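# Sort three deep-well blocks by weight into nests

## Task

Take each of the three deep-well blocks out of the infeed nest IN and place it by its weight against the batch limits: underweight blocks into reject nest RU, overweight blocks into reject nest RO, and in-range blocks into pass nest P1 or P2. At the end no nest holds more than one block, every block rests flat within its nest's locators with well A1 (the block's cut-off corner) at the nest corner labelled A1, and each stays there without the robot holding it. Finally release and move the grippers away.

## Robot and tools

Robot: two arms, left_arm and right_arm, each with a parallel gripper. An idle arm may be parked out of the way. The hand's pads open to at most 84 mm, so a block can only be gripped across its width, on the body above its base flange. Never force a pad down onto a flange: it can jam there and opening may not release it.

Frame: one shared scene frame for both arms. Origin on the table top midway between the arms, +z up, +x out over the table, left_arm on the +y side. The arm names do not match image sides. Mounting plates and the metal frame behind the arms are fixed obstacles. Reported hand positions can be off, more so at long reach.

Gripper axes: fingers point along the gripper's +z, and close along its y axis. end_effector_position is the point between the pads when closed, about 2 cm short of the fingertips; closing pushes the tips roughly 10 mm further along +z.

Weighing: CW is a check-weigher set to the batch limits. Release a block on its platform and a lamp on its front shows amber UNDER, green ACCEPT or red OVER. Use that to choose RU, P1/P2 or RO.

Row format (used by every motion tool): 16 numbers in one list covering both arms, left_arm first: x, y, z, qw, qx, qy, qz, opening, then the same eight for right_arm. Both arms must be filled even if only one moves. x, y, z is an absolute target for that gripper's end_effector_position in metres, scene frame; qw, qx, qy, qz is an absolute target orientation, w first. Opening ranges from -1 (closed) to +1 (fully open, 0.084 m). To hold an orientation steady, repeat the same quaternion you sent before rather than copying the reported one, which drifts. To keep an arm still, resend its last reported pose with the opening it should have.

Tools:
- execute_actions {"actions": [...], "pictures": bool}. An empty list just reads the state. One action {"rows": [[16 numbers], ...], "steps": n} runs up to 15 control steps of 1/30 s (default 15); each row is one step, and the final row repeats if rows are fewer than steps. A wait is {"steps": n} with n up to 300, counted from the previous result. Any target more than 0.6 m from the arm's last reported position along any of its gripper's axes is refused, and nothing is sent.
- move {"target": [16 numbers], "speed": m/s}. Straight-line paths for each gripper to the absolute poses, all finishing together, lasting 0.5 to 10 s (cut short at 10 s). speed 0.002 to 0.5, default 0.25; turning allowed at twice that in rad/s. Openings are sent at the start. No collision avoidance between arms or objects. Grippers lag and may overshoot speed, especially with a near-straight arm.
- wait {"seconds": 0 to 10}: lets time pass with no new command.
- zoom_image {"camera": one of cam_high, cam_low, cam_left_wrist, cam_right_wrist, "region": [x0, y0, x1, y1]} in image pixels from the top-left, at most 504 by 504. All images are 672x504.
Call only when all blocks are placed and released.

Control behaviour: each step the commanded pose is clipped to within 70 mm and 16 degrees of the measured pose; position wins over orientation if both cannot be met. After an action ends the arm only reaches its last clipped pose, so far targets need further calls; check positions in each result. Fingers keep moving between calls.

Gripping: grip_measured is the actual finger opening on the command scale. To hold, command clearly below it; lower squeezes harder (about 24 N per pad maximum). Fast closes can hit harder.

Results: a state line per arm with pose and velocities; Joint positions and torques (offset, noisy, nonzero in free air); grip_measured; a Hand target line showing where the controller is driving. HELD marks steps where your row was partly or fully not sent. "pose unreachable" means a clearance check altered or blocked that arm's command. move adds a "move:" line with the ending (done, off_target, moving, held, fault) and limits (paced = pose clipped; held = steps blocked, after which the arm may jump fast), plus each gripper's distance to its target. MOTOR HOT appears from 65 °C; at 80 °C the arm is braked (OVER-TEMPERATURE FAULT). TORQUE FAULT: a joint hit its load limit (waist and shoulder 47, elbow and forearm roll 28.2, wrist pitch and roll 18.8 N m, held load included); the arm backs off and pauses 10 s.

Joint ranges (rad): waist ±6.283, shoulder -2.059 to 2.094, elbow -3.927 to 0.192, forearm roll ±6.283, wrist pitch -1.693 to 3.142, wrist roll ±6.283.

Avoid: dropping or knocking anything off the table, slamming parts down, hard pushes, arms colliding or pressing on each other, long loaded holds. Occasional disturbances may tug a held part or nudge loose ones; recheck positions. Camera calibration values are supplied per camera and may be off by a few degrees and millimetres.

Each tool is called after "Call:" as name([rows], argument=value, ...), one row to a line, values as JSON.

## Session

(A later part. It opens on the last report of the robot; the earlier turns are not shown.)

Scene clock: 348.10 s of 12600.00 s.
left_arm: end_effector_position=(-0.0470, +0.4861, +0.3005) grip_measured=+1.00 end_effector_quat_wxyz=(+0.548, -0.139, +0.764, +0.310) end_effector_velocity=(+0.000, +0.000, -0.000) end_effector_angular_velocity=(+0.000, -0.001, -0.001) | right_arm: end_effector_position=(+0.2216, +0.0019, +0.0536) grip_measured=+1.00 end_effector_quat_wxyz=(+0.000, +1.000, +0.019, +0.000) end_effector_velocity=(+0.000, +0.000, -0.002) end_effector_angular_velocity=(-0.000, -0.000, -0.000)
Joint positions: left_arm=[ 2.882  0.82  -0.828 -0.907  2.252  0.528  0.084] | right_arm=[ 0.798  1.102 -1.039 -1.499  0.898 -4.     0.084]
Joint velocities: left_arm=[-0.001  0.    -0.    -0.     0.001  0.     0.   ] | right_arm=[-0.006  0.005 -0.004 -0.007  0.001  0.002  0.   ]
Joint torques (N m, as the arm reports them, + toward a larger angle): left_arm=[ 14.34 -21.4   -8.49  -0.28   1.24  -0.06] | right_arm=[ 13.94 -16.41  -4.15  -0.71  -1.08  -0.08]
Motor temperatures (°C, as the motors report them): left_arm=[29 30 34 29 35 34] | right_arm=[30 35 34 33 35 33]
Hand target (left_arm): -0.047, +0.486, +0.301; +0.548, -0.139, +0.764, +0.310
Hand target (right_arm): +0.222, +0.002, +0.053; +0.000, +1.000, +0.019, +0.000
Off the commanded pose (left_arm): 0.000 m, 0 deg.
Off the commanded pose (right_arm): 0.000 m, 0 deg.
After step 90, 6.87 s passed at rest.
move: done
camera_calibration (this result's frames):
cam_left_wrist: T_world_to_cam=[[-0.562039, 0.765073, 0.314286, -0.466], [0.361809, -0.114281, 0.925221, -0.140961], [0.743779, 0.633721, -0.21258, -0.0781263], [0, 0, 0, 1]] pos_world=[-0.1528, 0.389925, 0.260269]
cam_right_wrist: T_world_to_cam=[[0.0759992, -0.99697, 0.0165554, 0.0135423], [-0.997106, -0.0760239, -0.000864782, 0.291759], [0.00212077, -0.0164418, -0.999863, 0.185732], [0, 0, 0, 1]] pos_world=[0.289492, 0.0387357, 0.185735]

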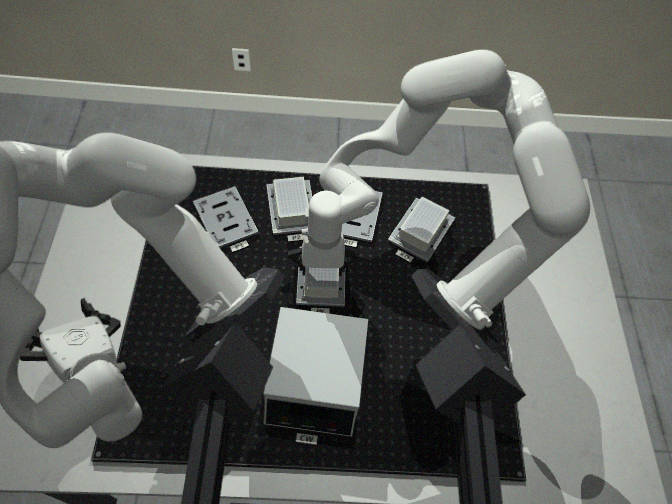

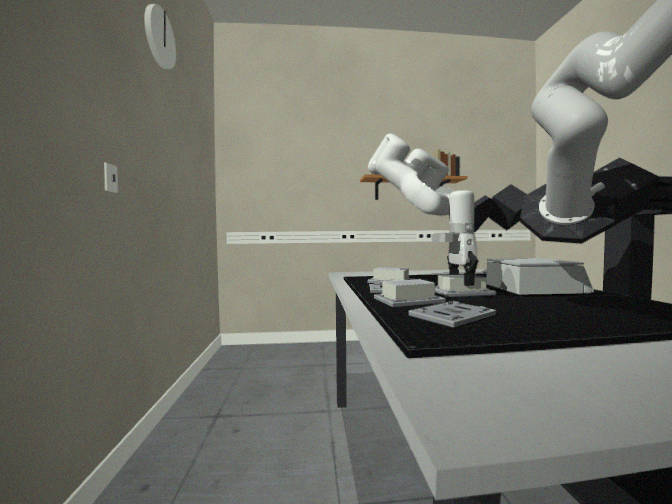

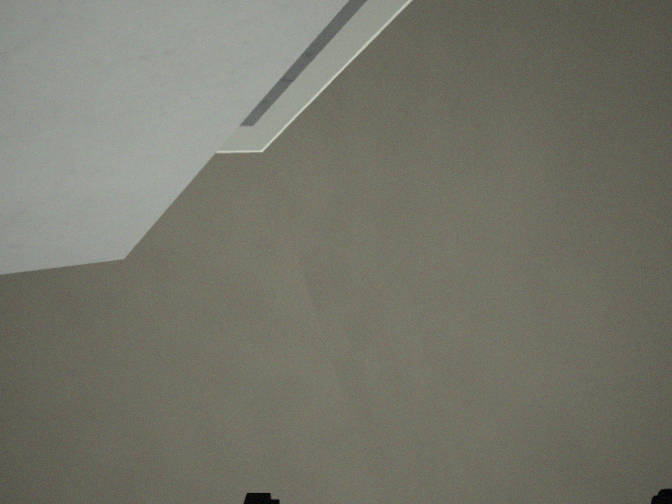

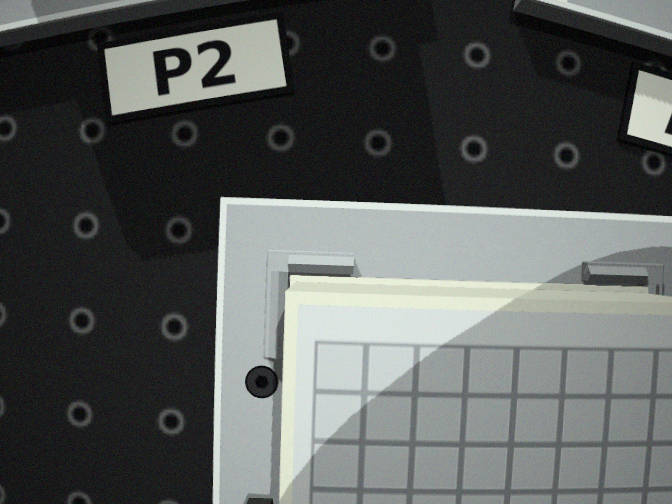

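Call:
move(target=[-0.0470,0.4861,0.3005,0.548,-0.139,0.764,0.310,1,0.2216,0.002,0.0535,0,0.9998,0.019,0,0.2], speed=0.01)

Call:
move(target=[-0.0470,0.4861,0.3005,0.548,-0.139,0.764,0.310,1,0.2216,0.002,0.175,0,0.9998,0.019,0,0.2], speed=0.05)

Call:
move(target=[-0.0470,0.4861,0.3005,0.548,-0.139,0.764,0.310,1,-0.012,0.005,0.160,0,0.9998,0.019,0,0.2], speed=0.1)

Call:
move(target=[-0.0470,0.4861,0.3005,0.548,-0.139,0.764,0.310,1,-0.012,0.005,0.1426,0,0.9998,0.019,0,0.2], speed=0.007)

Call:
move(target=[-0.0470,0.4861,0.3005,0.548,-0.139,0.764,0.310,1,-0.012,0.005,0.1426,0,0.9998,0.019,0,1], speed=0.007)

Call:
wait(seconds=2)

Scene clock: 367.43 s of 12600.00 s.
left_arm: end_effector_position=(-0.0470, +0.4861, +0.3005) grip_measured=+1.00 end_effector_quat_wxyz=(+0.548, -0.139, +0.764, +0.310) end_effector_velocity=(+0.000, -0.000, +0.000) end_effector_angular_velocity=(-0.000, -0.001, -0.000) | right_arm: end_effector_position=(+0.2218, +0.0021, +0.0536) grip_measured=+0.97 end_effector_quat_wxyz=(-0.000, +1.000, +0.019, +0.000) end_effector_velocity=(-0.000, -0.000, +0.000) end_effector_angular_velocity=(-0.001, +0.000, +0.001)
Joint positions: left_arm=[ 2.882  0.82  -0.828 -0.907  2.252  0.528  0.084] | right_arm=[ 0.798  1.102 -1.039 -1.499  0.898 -4.     0.083]
Joint velocities: left_arm=[ 0.001 -0.     0.     0.001  0.    -0.    -0.   ] | right_arm=[ 0.001 -0.     0.     0.001  0.    -0.002  0.   ]
Joint torques (N m, as the arm reports them, + toward a larger angle): left_arm=[ 14.68 -21.27  -8.52   0.13   1.08  -0.02] | right_arm=[ 12.43 -15.07  -3.41  -1.01  -1.01  -0.25]
Motor temperatures (°C, as the motors report them): left_arm=[29 30 34 29 35 34] | right_arm=[30 35 34 33 35 33]
Hand target (left_arm): -0.047, +0.486, +0.301; +0.548, -0.139, +0.764, +0.310
Hand target (right_arm): +0.222, +0.002, +0.053; -0.000, +1.000, +0.019, +0.000
Off the commanded pose (left_arm): 0.000 m, 0 deg.
Off the commanded pose (right_arm): 0.000 m, 0 deg.
After step 90, 15.63 s passed at rest.
move: done
camera_calibration (this result's frames):
cam_left_wrist: T_world_to_cam=[[-0.562039, 0.765073, 0.314286, -0.466], [0.361809, -0.114281, 0.925221, -0.140961], [0.743779, 0.633722, -0.21258, -0.0781265], [0, 0, 0, 1]] pos_world=[-0.1528, 0.389925, 0.260269]
cam_right_wrist: T_world_to_cam=[[0.0757955, -0.996992, 0.0161682, 0.0137791], [-0.997121, -0.075822, -0.00103037, 0.29193], [0.00225318, -0.0160436, -0.999869, 0.185676], [0, 0, 0, 1]] pos_world=[0.289627, 0.0388513, 0.185729]

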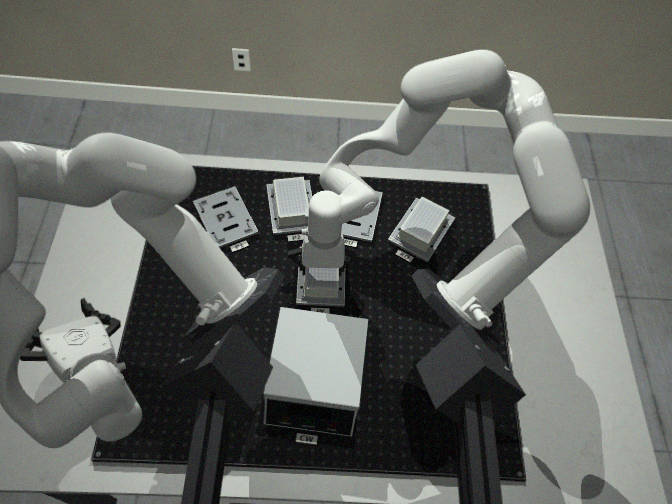

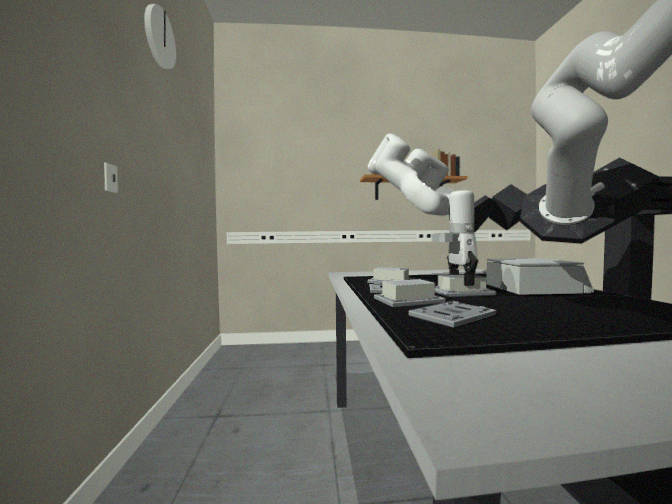

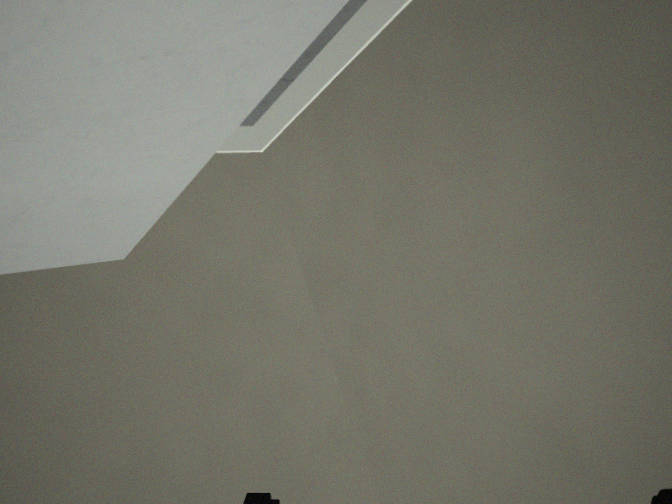

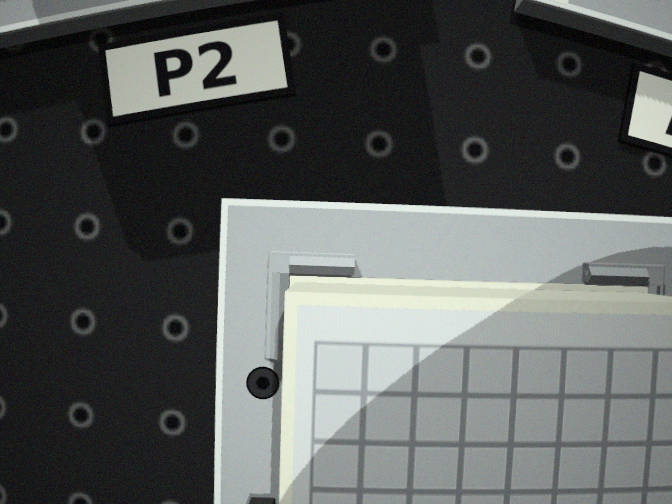

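Scene clock: 370.27 s of 12600.00 s.
left_arm: end_effector_position=(-0.0470, +0.4861, +0.3005) grip_measured=+1.00 end_effector_quat_wxyz=(+0.548, -0.139, +0.764, +0.310) end_effector_velocity=(-0.000, +0.000, +0.001) end_effector_angular_velocity=(+0.001, -0.001, +0.001) | right_arm: end_effector_position=(+0.2212, +0.0019, +0.1750) grip_measured=+0.97 end_effector_quat_wxyz=(+0.000, +1.000, +0.019, -0.000) end_effector_velocity=(+0.000, -0.001, +0.001) end_effector_angular_velocity=(-0.003, +0.003, -0.001)
Joint positions: left_arm=[ 2.882  0.82  -0.828 -0.907  2.252  0.528  0.084] | right_arm=[ 1.078  0.854 -0.914 -1.126  0.928 -4.149  0.083]
Joint velocities: left_arm=[ 0.001  0.     0.    -0.     0.001 -0.    -0.   ] | right_arm=[ 0.002 -0.003  0.001  0.009  0.003 -0.005 -0.   ]
Joint torques (N m, as the arm reports them, + toward a larger angle): left_arm=[ 14.56 -21.53  -8.69  -0.27   1.28   0.05] | right_arm=[ 12.42 -17.23  -8.81  -0.65  -1.43  -0.16]
Motor temperatures (°C, as the motors report them): left_arm=[29 30 34 29 35 34] | right_arm=[30 35 34 33 35 33]
Hand target (left_arm): -0.047, +0.486, +0.301; +0.548, -0.139, +0.764, +0.310
Hand target (right_arm): +0.221, +0.002, +0.175; -0.000, +1.000, +0.019, -0.000
Off the commanded pose (left_arm): 0.000 m, 0 deg.
Off the commanded pose (right_arm): 0.000 m, 0 deg.
move: done
camera_calibration (this result's frames):
cam_left_wrist: T_world_to_cam=[[-0.562039, 0.765073, 0.314286, -0.466], [0.361809, -0.114281, 0.925221, -0.140961], [0.743779, 0.633722, -0.21258, -0.0781265], [0, 0, 0, 1]] pos_world=[-0.1528, 0.389925, 0.260269]
cam_right_wrist: T_world_to_cam=[[0.0762555, -0.996953, 0.0163985, 0.0115261], [-0.997088, -0.0762637, 0.000126545, 0.291279], [0.00112445, -0.0163604, -0.999866, 0.307338], [0, 0, 0, 1]] pos_world=[0.289206, 0.0387331, 0.30707]

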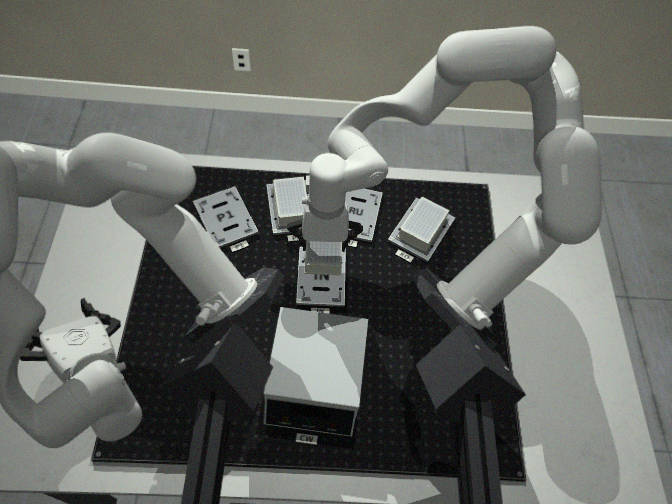

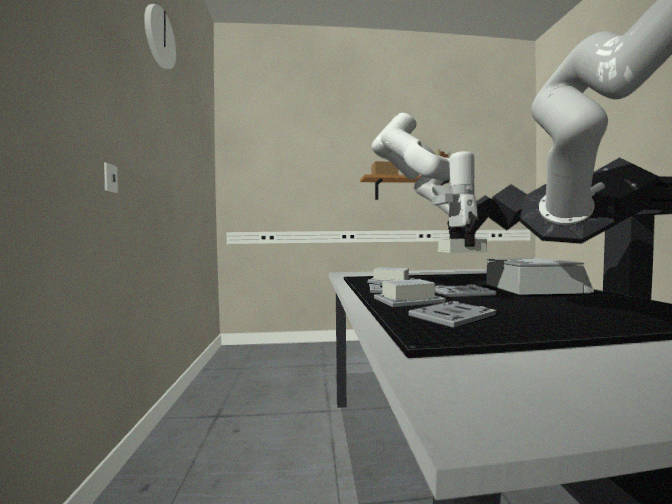

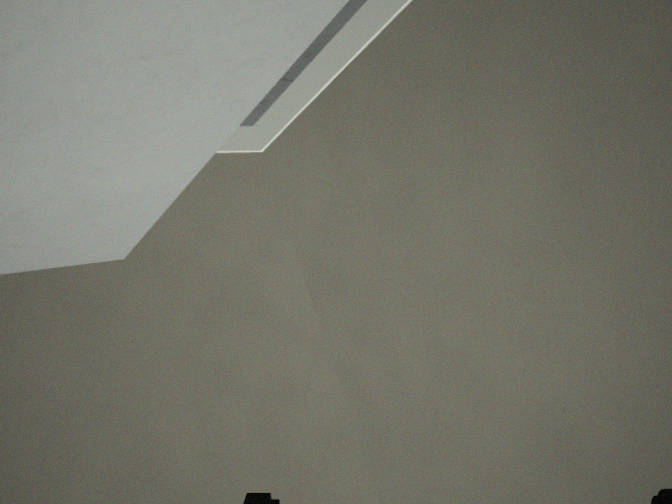

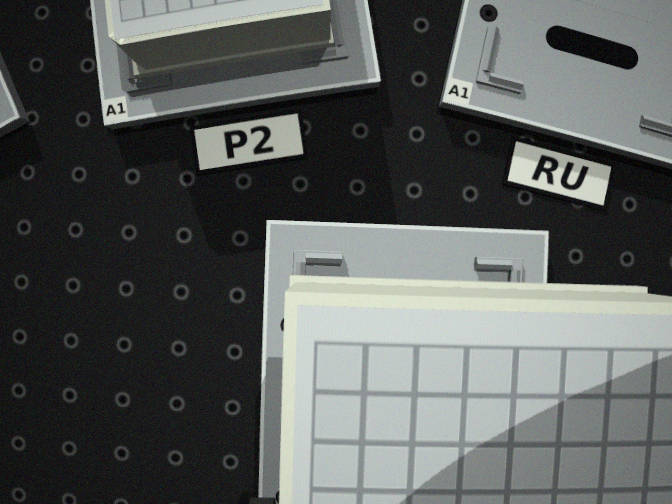

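Scene clock: 373.10 s of 12600.00 s.
left_arm: end_effector_position=(-0.0470, +0.4861, +0.3005) grip_measured=+1.00 end_effector_quat_wxyz=(+0.548, -0.139, +0.764, +0.310) end_effector_velocity=(+0.000, +0.000, -0.000) end_effector_angular_velocity=(-0.001, -0.001, -0.001) | right_arm: end_effector_position=(-0.0125, +0.0058, +0.1604) grip_measured=+0.97 end_effector_quat_wxyz=(-0.001, +1.000, +0.019, -0.001) end_effector_velocity=(-0.002, -0.001, -0.000) end_effector_angular_velocity=(-0.004, -0.001, +0.001)
Joint positions: left_arm=[ 2.882  0.82  -0.828 -0.907  2.252  0.528  0.084] | right_arm=[ 1.603  1.271 -1.002 -0.819  0.701 -3.831  0.083]
Joint velocities: left_arm=[-0.001  0.     0.    -0.    -0.    -0.     0.   ] | right_arm=[ 0.008  0.005 -0.003  0.011  0.001 -0.003  0.   ]
Joint torques (N m, as the arm reports them, + toward a larger angle): left_arm=[ 14.6  -21.65  -8.58  -0.13   1.18  -0.03] | right_arm=[  7.38 -24.47 -11.64  -0.83  -1.13  -0.14]
Motor temperatures (°C, as the motors report them): left_arm=[29 30 34 29 35 34] | right_arm=[30 35 35 33 35 33]
Hand target (left_arm): -0.047, +0.486, +0.300; +0.548, -0.139, +0.764, +0.310
Hand target (right_arm): -0.013, +0.006, +0.160; -0.001, +1.000, +0.019, -0.000
Off the commanded pose (left_arm): 0.000 m, 0 deg.
Off the commanded pose (right_arm): 0.001 m, 0 deg.
move: done
camera_calibration (this result's frames):
cam_left_wrist: T_world_to_cam=[[-0.562039, 0.765073, 0.314286, -0.466], [0.361809, -0.114281, 0.925221, -0.140961], [0.743778, 0.633722, -0.21258, -0.0781265], [0, 0, 0, 1]] pos_world=[-0.1528, 0.389925, 0.260269]
cam_right_wrist: T_world_to_cam=[[0.0766858, -0.996946, 0.0147414, 0.0337228], [-0.997055, -0.0766895, 0.000316159, 0.0585155], [0.000815313, -0.0147222, -0.999891, 0.293086], [0, 0, 0, 1]] pos_world=[0.0555182, 0.0424222, 0.292538]

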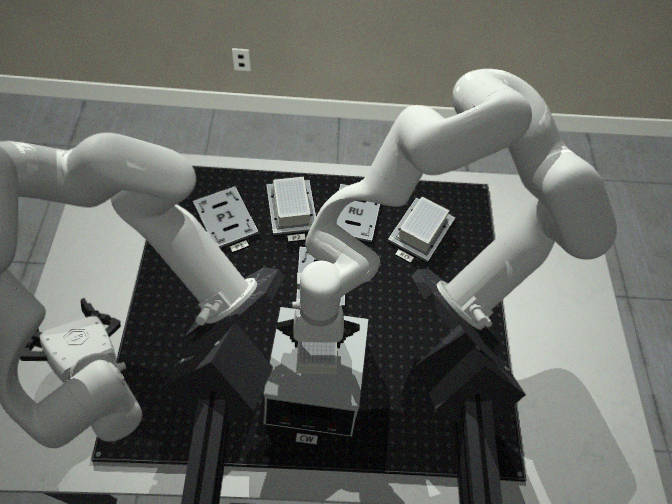

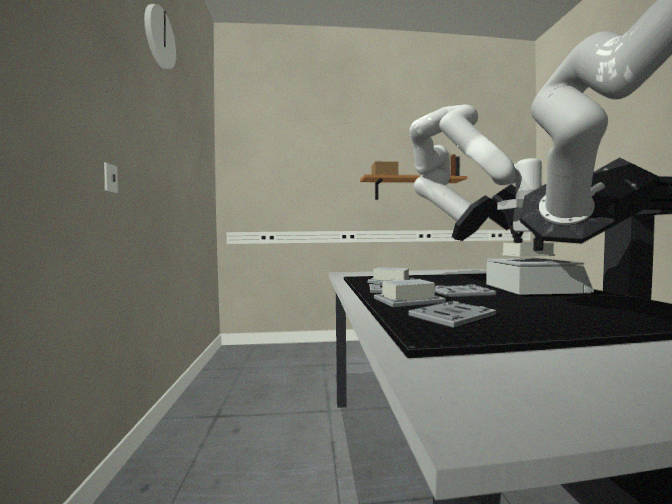

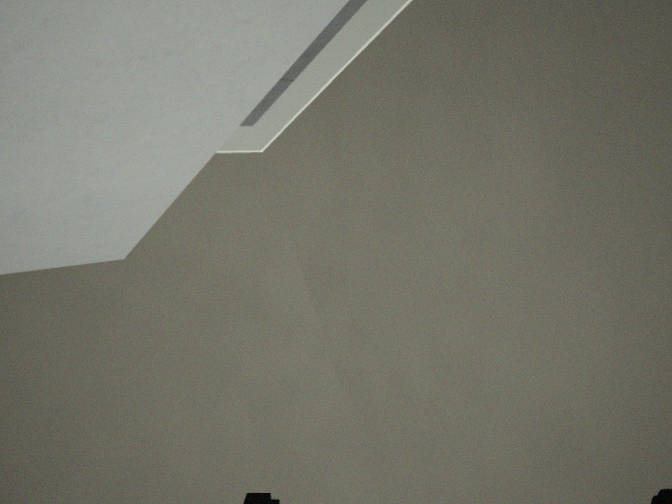

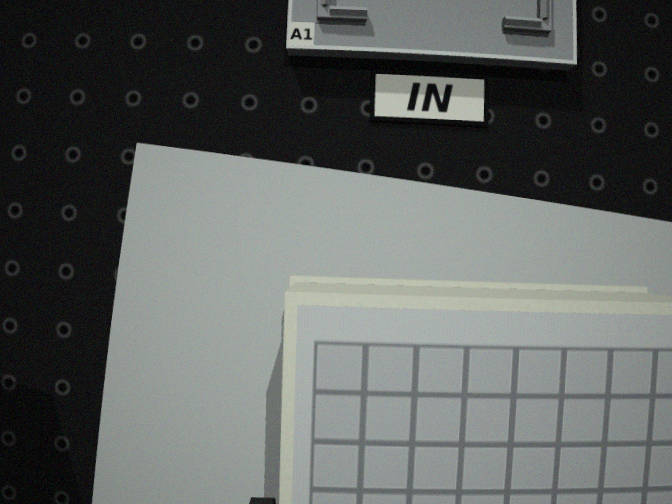

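Scene clock: 375.87 s of 12600.00 s.
left_arm: end_effector_position=(-0.0470, +0.4861, +0.3005) grip_measured=+1.00 end_effector_quat_wxyz=(+0.548, -0.139, +0.764, +0.310) end_effector_velocity=(-0.000, -0.000, +0.000) end_effector_angular_velocity=(+0.000, +0.001, +0.000) | right_arm: end_effector_position=(-0.0120, +0.0052, +0.1428) grip_measured=+0.97 end_effector_quat_wxyz=(-0.000, +1.000, +0.019, -0.000) end_effector_velocity=(+0.000, +0.001, -0.001) end_effector_angular_velocity=(+0.003, +0.000, -0.003)
Joint positions: left_arm=[ 2.882  0.82  -0.828 -0.907  2.252  0.528  0.084] | right_arm=[ 1.563  1.311 -1.015 -0.891  0.692 -3.786  0.083]
Joint velocities: left_arm=[ 0.001 -0.     0.    -0.    -0.001  0.     0.   ] | right_arm=[-0.004  0.002 -0.003 -0.007 -0.     0.005  0.   ]
Joint torques (N m, as the arm reports them, + toward a larger angle): left_arm=[ 14.73 -21.34  -8.68  -0.27   1.16   0.  ] | right_arm=[  6.98 -24.2  -10.77  -0.61  -1.23   0.06]
Motor temperatures (°C, as the motors report them): left_arm=[29 30 34 29 35 34] | right_arm=[30 35 35 33 35 33]
Hand target (left_arm): -0.047, +0.486, +0.300; +0.548, -0.139, +0.764, +0.310
Hand target (right_arm): -0.012, +0.005, +0.143; -0.000, +1.000, +0.019, +0.000
Off the commanded pose (left_arm): 0.000 m, 0 deg.
Off the commanded pose (right_arm): 0.000 m, 0 deg.
move: done
camera_calibration (this result's frames):
cam_left_wrist: T_world_to_cam=[[-0.562039, 0.765073, 0.314286, -0.466], [0.361809, -0.114281, 0.925221, -0.140961], [0.743779, 0.633722, -0.21258, -0.0781266], [0, 0, 0, 1]] pos_world=[-0.1528, 0.389925, 0.260269]
cam_right_wrist: T_world_to_cam=[[0.0758081, -0.996995, 0.0159301, 0.0331834], [-0.997121, -0.0758291, -0.00071262, 0.059135], [0.00191844, -0.0158302, -0.999873, 0.275492], [0, 0, 0, 1]] pos_world=[0.0559206, 0.0419289, 0.27497]

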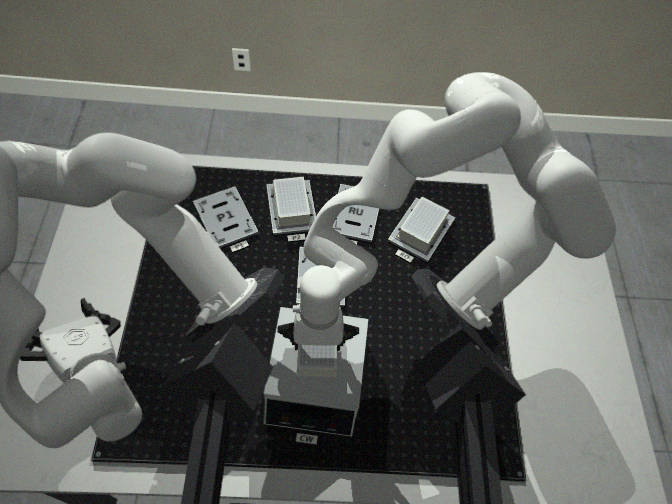

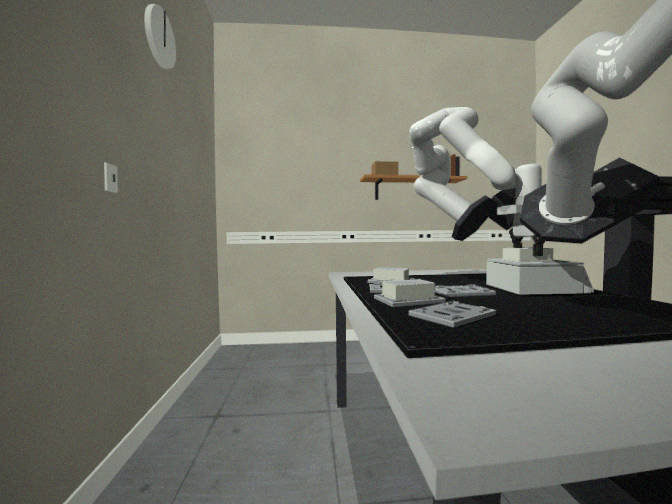

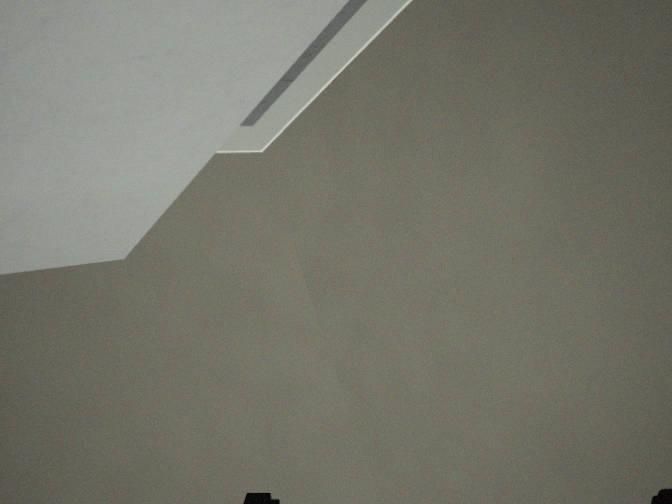

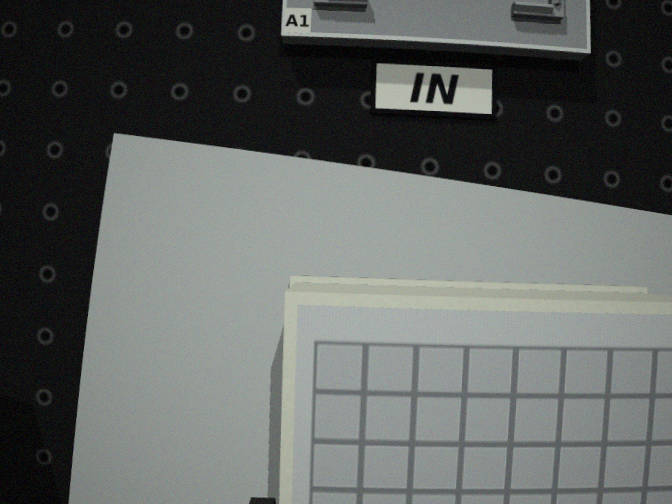

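Scene clock: 376.57 s of 12600.00 s.
left_arm: end_effector_position=(-0.0470, +0.4861, +0.3005) grip_measured=+1.00 end_effector_quat_wxyz=(+0.548, -0.139, +0.764, +0.310) end_effector_velocity=(-0.001, -0.000, +0.000) end_effector_angular_velocity=(+0.001, +0.003, +0.001) | right_arm: end_effector_position=(-0.0120, +0.0050, +0.1426) grip_measured=+1.00 end_effector_quat_wxyz=(-0.000, +1.000, +0.019, -0.000) end_effector_velocity=(-0.001, +0.000, +0.000) end_effector_angular_velocity=(+0.000, +0.002, -0.000)
Joint positions: left_arm=[ 2.882  0.82  -0.828 -0.907  2.252  0.528  0.084] | right_arm=[ 1.563  1.312 -1.015 -0.891  0.692 -3.786  0.084]
Joint velocities: left_arm=[ 0.003 -0.    -0.001  0.    -0.001  0.    -0.   ] | right_arm=[ 0.     0.     0.     0.001 -0.002 -0.001  0.   ]
Joint torques (N m, as the arm reports them, + toward a larger angle): left_arm=[ 14.81 -21.42  -8.51  -0.17   1.26  -0.01] | right_arm=[  6.63 -23.85 -10.36  -0.77  -1.09  -0.02]
Motor temperatures (°C, as the motors report them): left_arm=[29 30 34 29 35 34] | right_arm=[30 35 35 33 35 33]
Hand target (left_arm): -0.047, +0.486, +0.301; +0.548, -0.139, +0.764, +0.310
Hand target (right_arm): -0.012, +0.005, +0.143; -0.000, +1.000, +0.019, -0.000
Off the commanded pose (left_arm): 0.000 m, 0 deg.
Off the commanded pose (right_arm): 0.000 m, 0 deg.
move: done
camera_calibration (this result's frames):
cam_left_wrist: T_world_to_cam=[[-0.562039, 0.765073, 0.314286, -0.466], [0.361809, -0.114281, 0.925221, -0.140961], [0.743779, 0.633722, -0.21258, -0.0781264], [0, 0, 0, 1]] pos_world=[-0.1528, 0.389925, 0.260269]
cam_right_wrist: T_world_to_cam=[[0.0759807, -0.996975, 0.0163473, 0.0329279], [-0.997107, -0.076003, -0.000745799, 0.059092], [0.00198599, -0.0162434, -0.999866, 0.275275], [0, 0, 0, 1]] pos_world=[0.0558725, 0.0417909, 0.274744]

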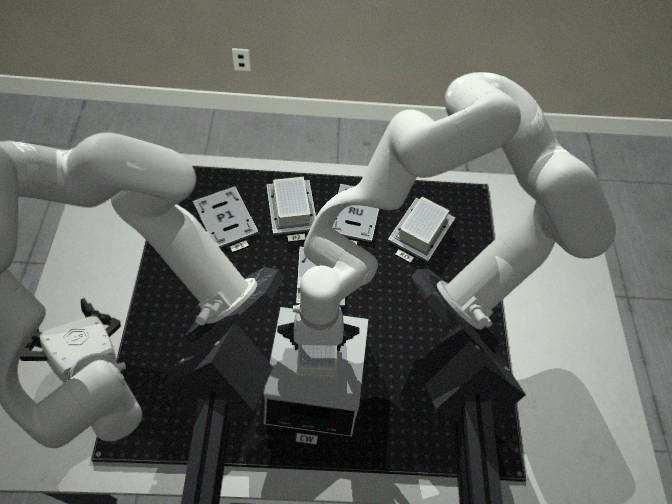

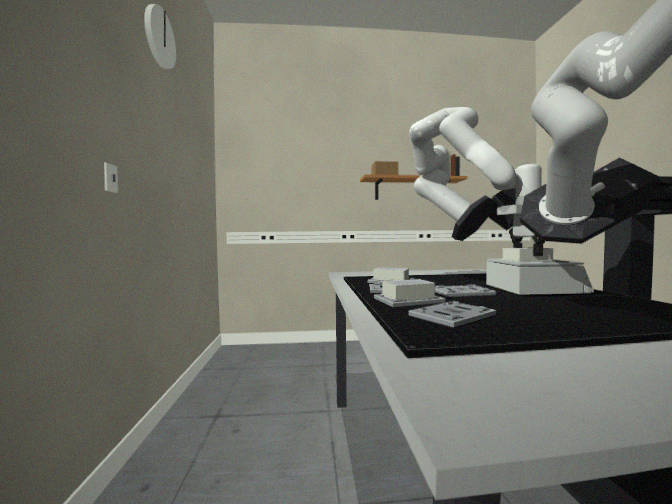

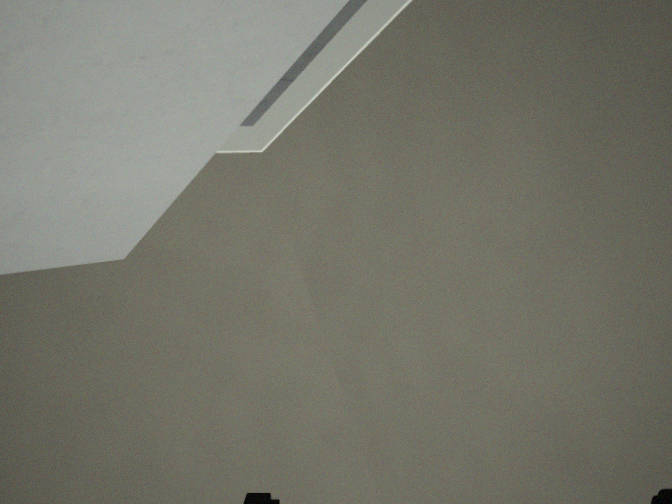

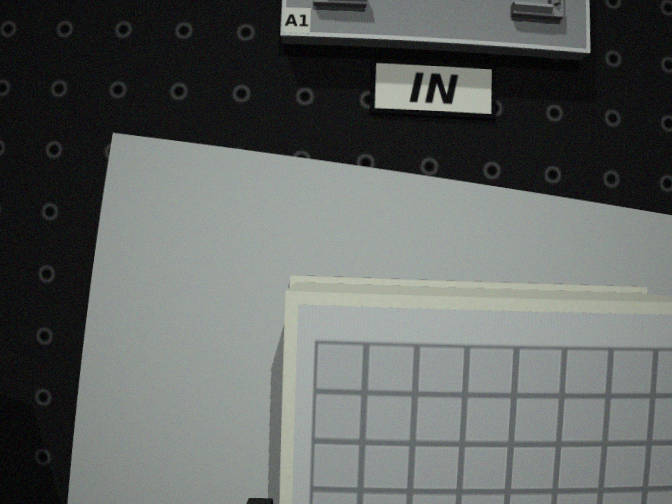

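Scene clock: 378.57 s of 12600.00 s.
left_arm: end_effector_position=(-0.0470, +0.4861, +0.3005) grip_measured=+1.00 end_effector_quat_wxyz=(+0.548, -0.139, +0.764, +0.310) end_effector_velocity=(+0.000, +0.000, -0.000) end_effector_angular_velocity=(-0.001, -0.001, -0.001) | right_arm: end_effector_position=(-0.0120, +0.0050, +0.1426) grip_measured=+1.00 end_effector_quat_wxyz=(-0.000, +1.000, +0.019, -0.000) end_effector_velocity=(-0.000, +0.000, +0.000) end_effector_angular_velocity=(+0.002, -0.001, +0.003)
Joint positions: left_arm=[ 2.882  0.82  -0.828 -0.907  2.252  0.528  0.084] | right_arm=[ 1.563  1.312 -1.015 -0.891  0.692 -3.786  0.084]
Joint velocities: left_arm=[-0.002  0.     0.     0.    -0.     0.     0.   ] | right_arm=[ 0.002 -0.     0.    -0.002 -0.001 -0.     0.   ]
Joint torques (N m, as the arm reports them, + toward a larger angle): left_arm=[ 14.45 -21.57  -8.61  -0.29   1.25   0.07] | right_arm=[  7.36 -24.11 -10.49  -0.86  -1.34  -0.23]
Motor temperatures (°C, as the motors report them): left_arm=[29 30 34 29 35 34] | right_arm=[30 35 35 33 35 33]
Hand target (left_arm): -0.047, +0.486, +0.301; +0.548, -0.139, +0.764, +0.310
Hand target (right_arm): -0.012, +0.005, +0.143; -0.000, +1.000, +0.019, -0.000
Off the commanded pose (left_arm): 0.000 m, 0 deg.
Off the commanded pose (right_arm): 0.000 m, 0 deg.
Steps of this call (steps 1 to 60: nothing new was sent). Readings (end_effector_position):
1: left_arm (-0.0470, +0.4861, +0.3005) | right_arm (-0.0120, +0.0050, +0.1426)
2: left_arm (-0.0470, +0.4861, +0.3005) | right_arm (-0.0120, +0.0050, +0.1426)
4: left_arm (-0.0470, +0.4861, +0.3005) | right_arm (-0.0120, +0.0050, +0.1426)
8: left_arm (-0.0470, +0.4861, +0.3005) | right_arm (-0.0120, +0.0050, +0.1426)
60: the state above
camera_calibration (this result's frames):
cam_left_wrist: T_world_to_cam=[[-0.562039, 0.765073, 0.314286, -0.466], [0.361809, -0.114281, 0.925221, -0.140961], [0.743779, 0.633722, -0.21258, -0.0781264], [0, 0, 0, 1]] pos_world=[-0.1528, 0.389925, 0.260269]
cam_right_wrist: T_world_to_cam=[[0.0760017, -0.996973, 0.0164055, 0.0328948], [-0.997106, -0.0760241, -0.000746235, 0.0590852], [0.00199119, -0.0163013, -0.999865, 0.27525], [0, 0, 0, 1]] pos_world=[0.0558661, 0.041774, 0.274717]

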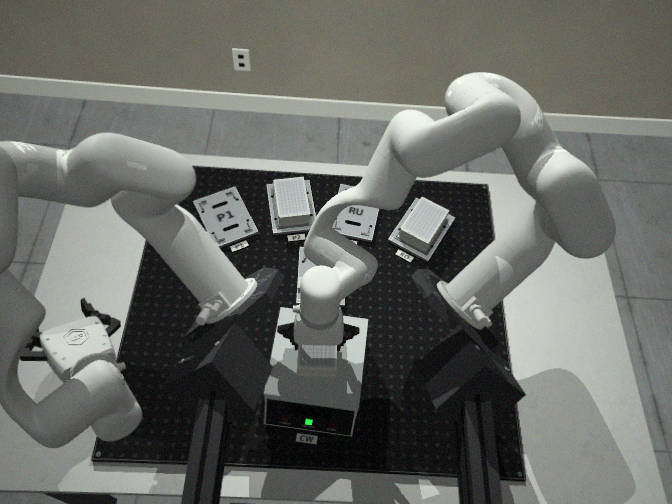

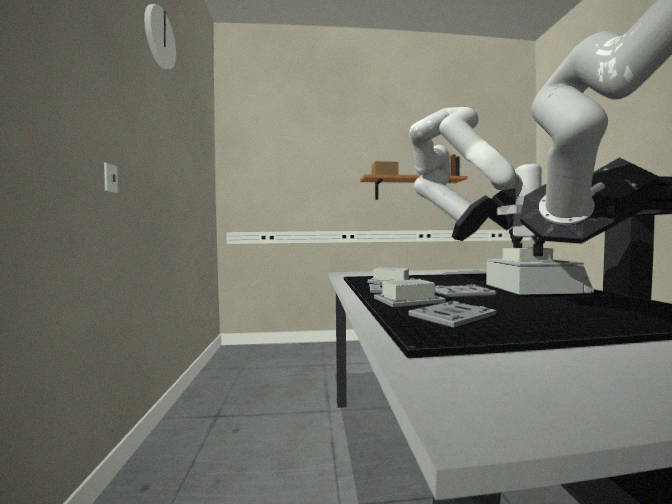

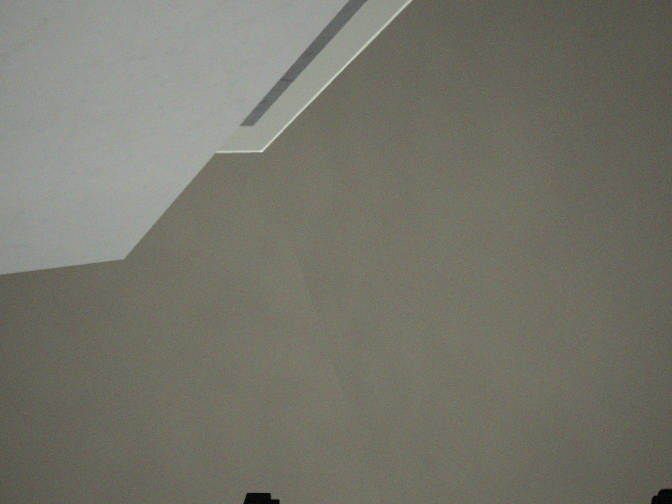

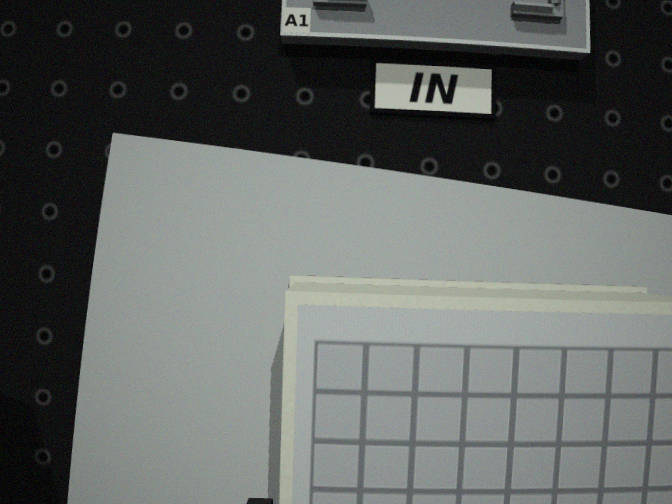

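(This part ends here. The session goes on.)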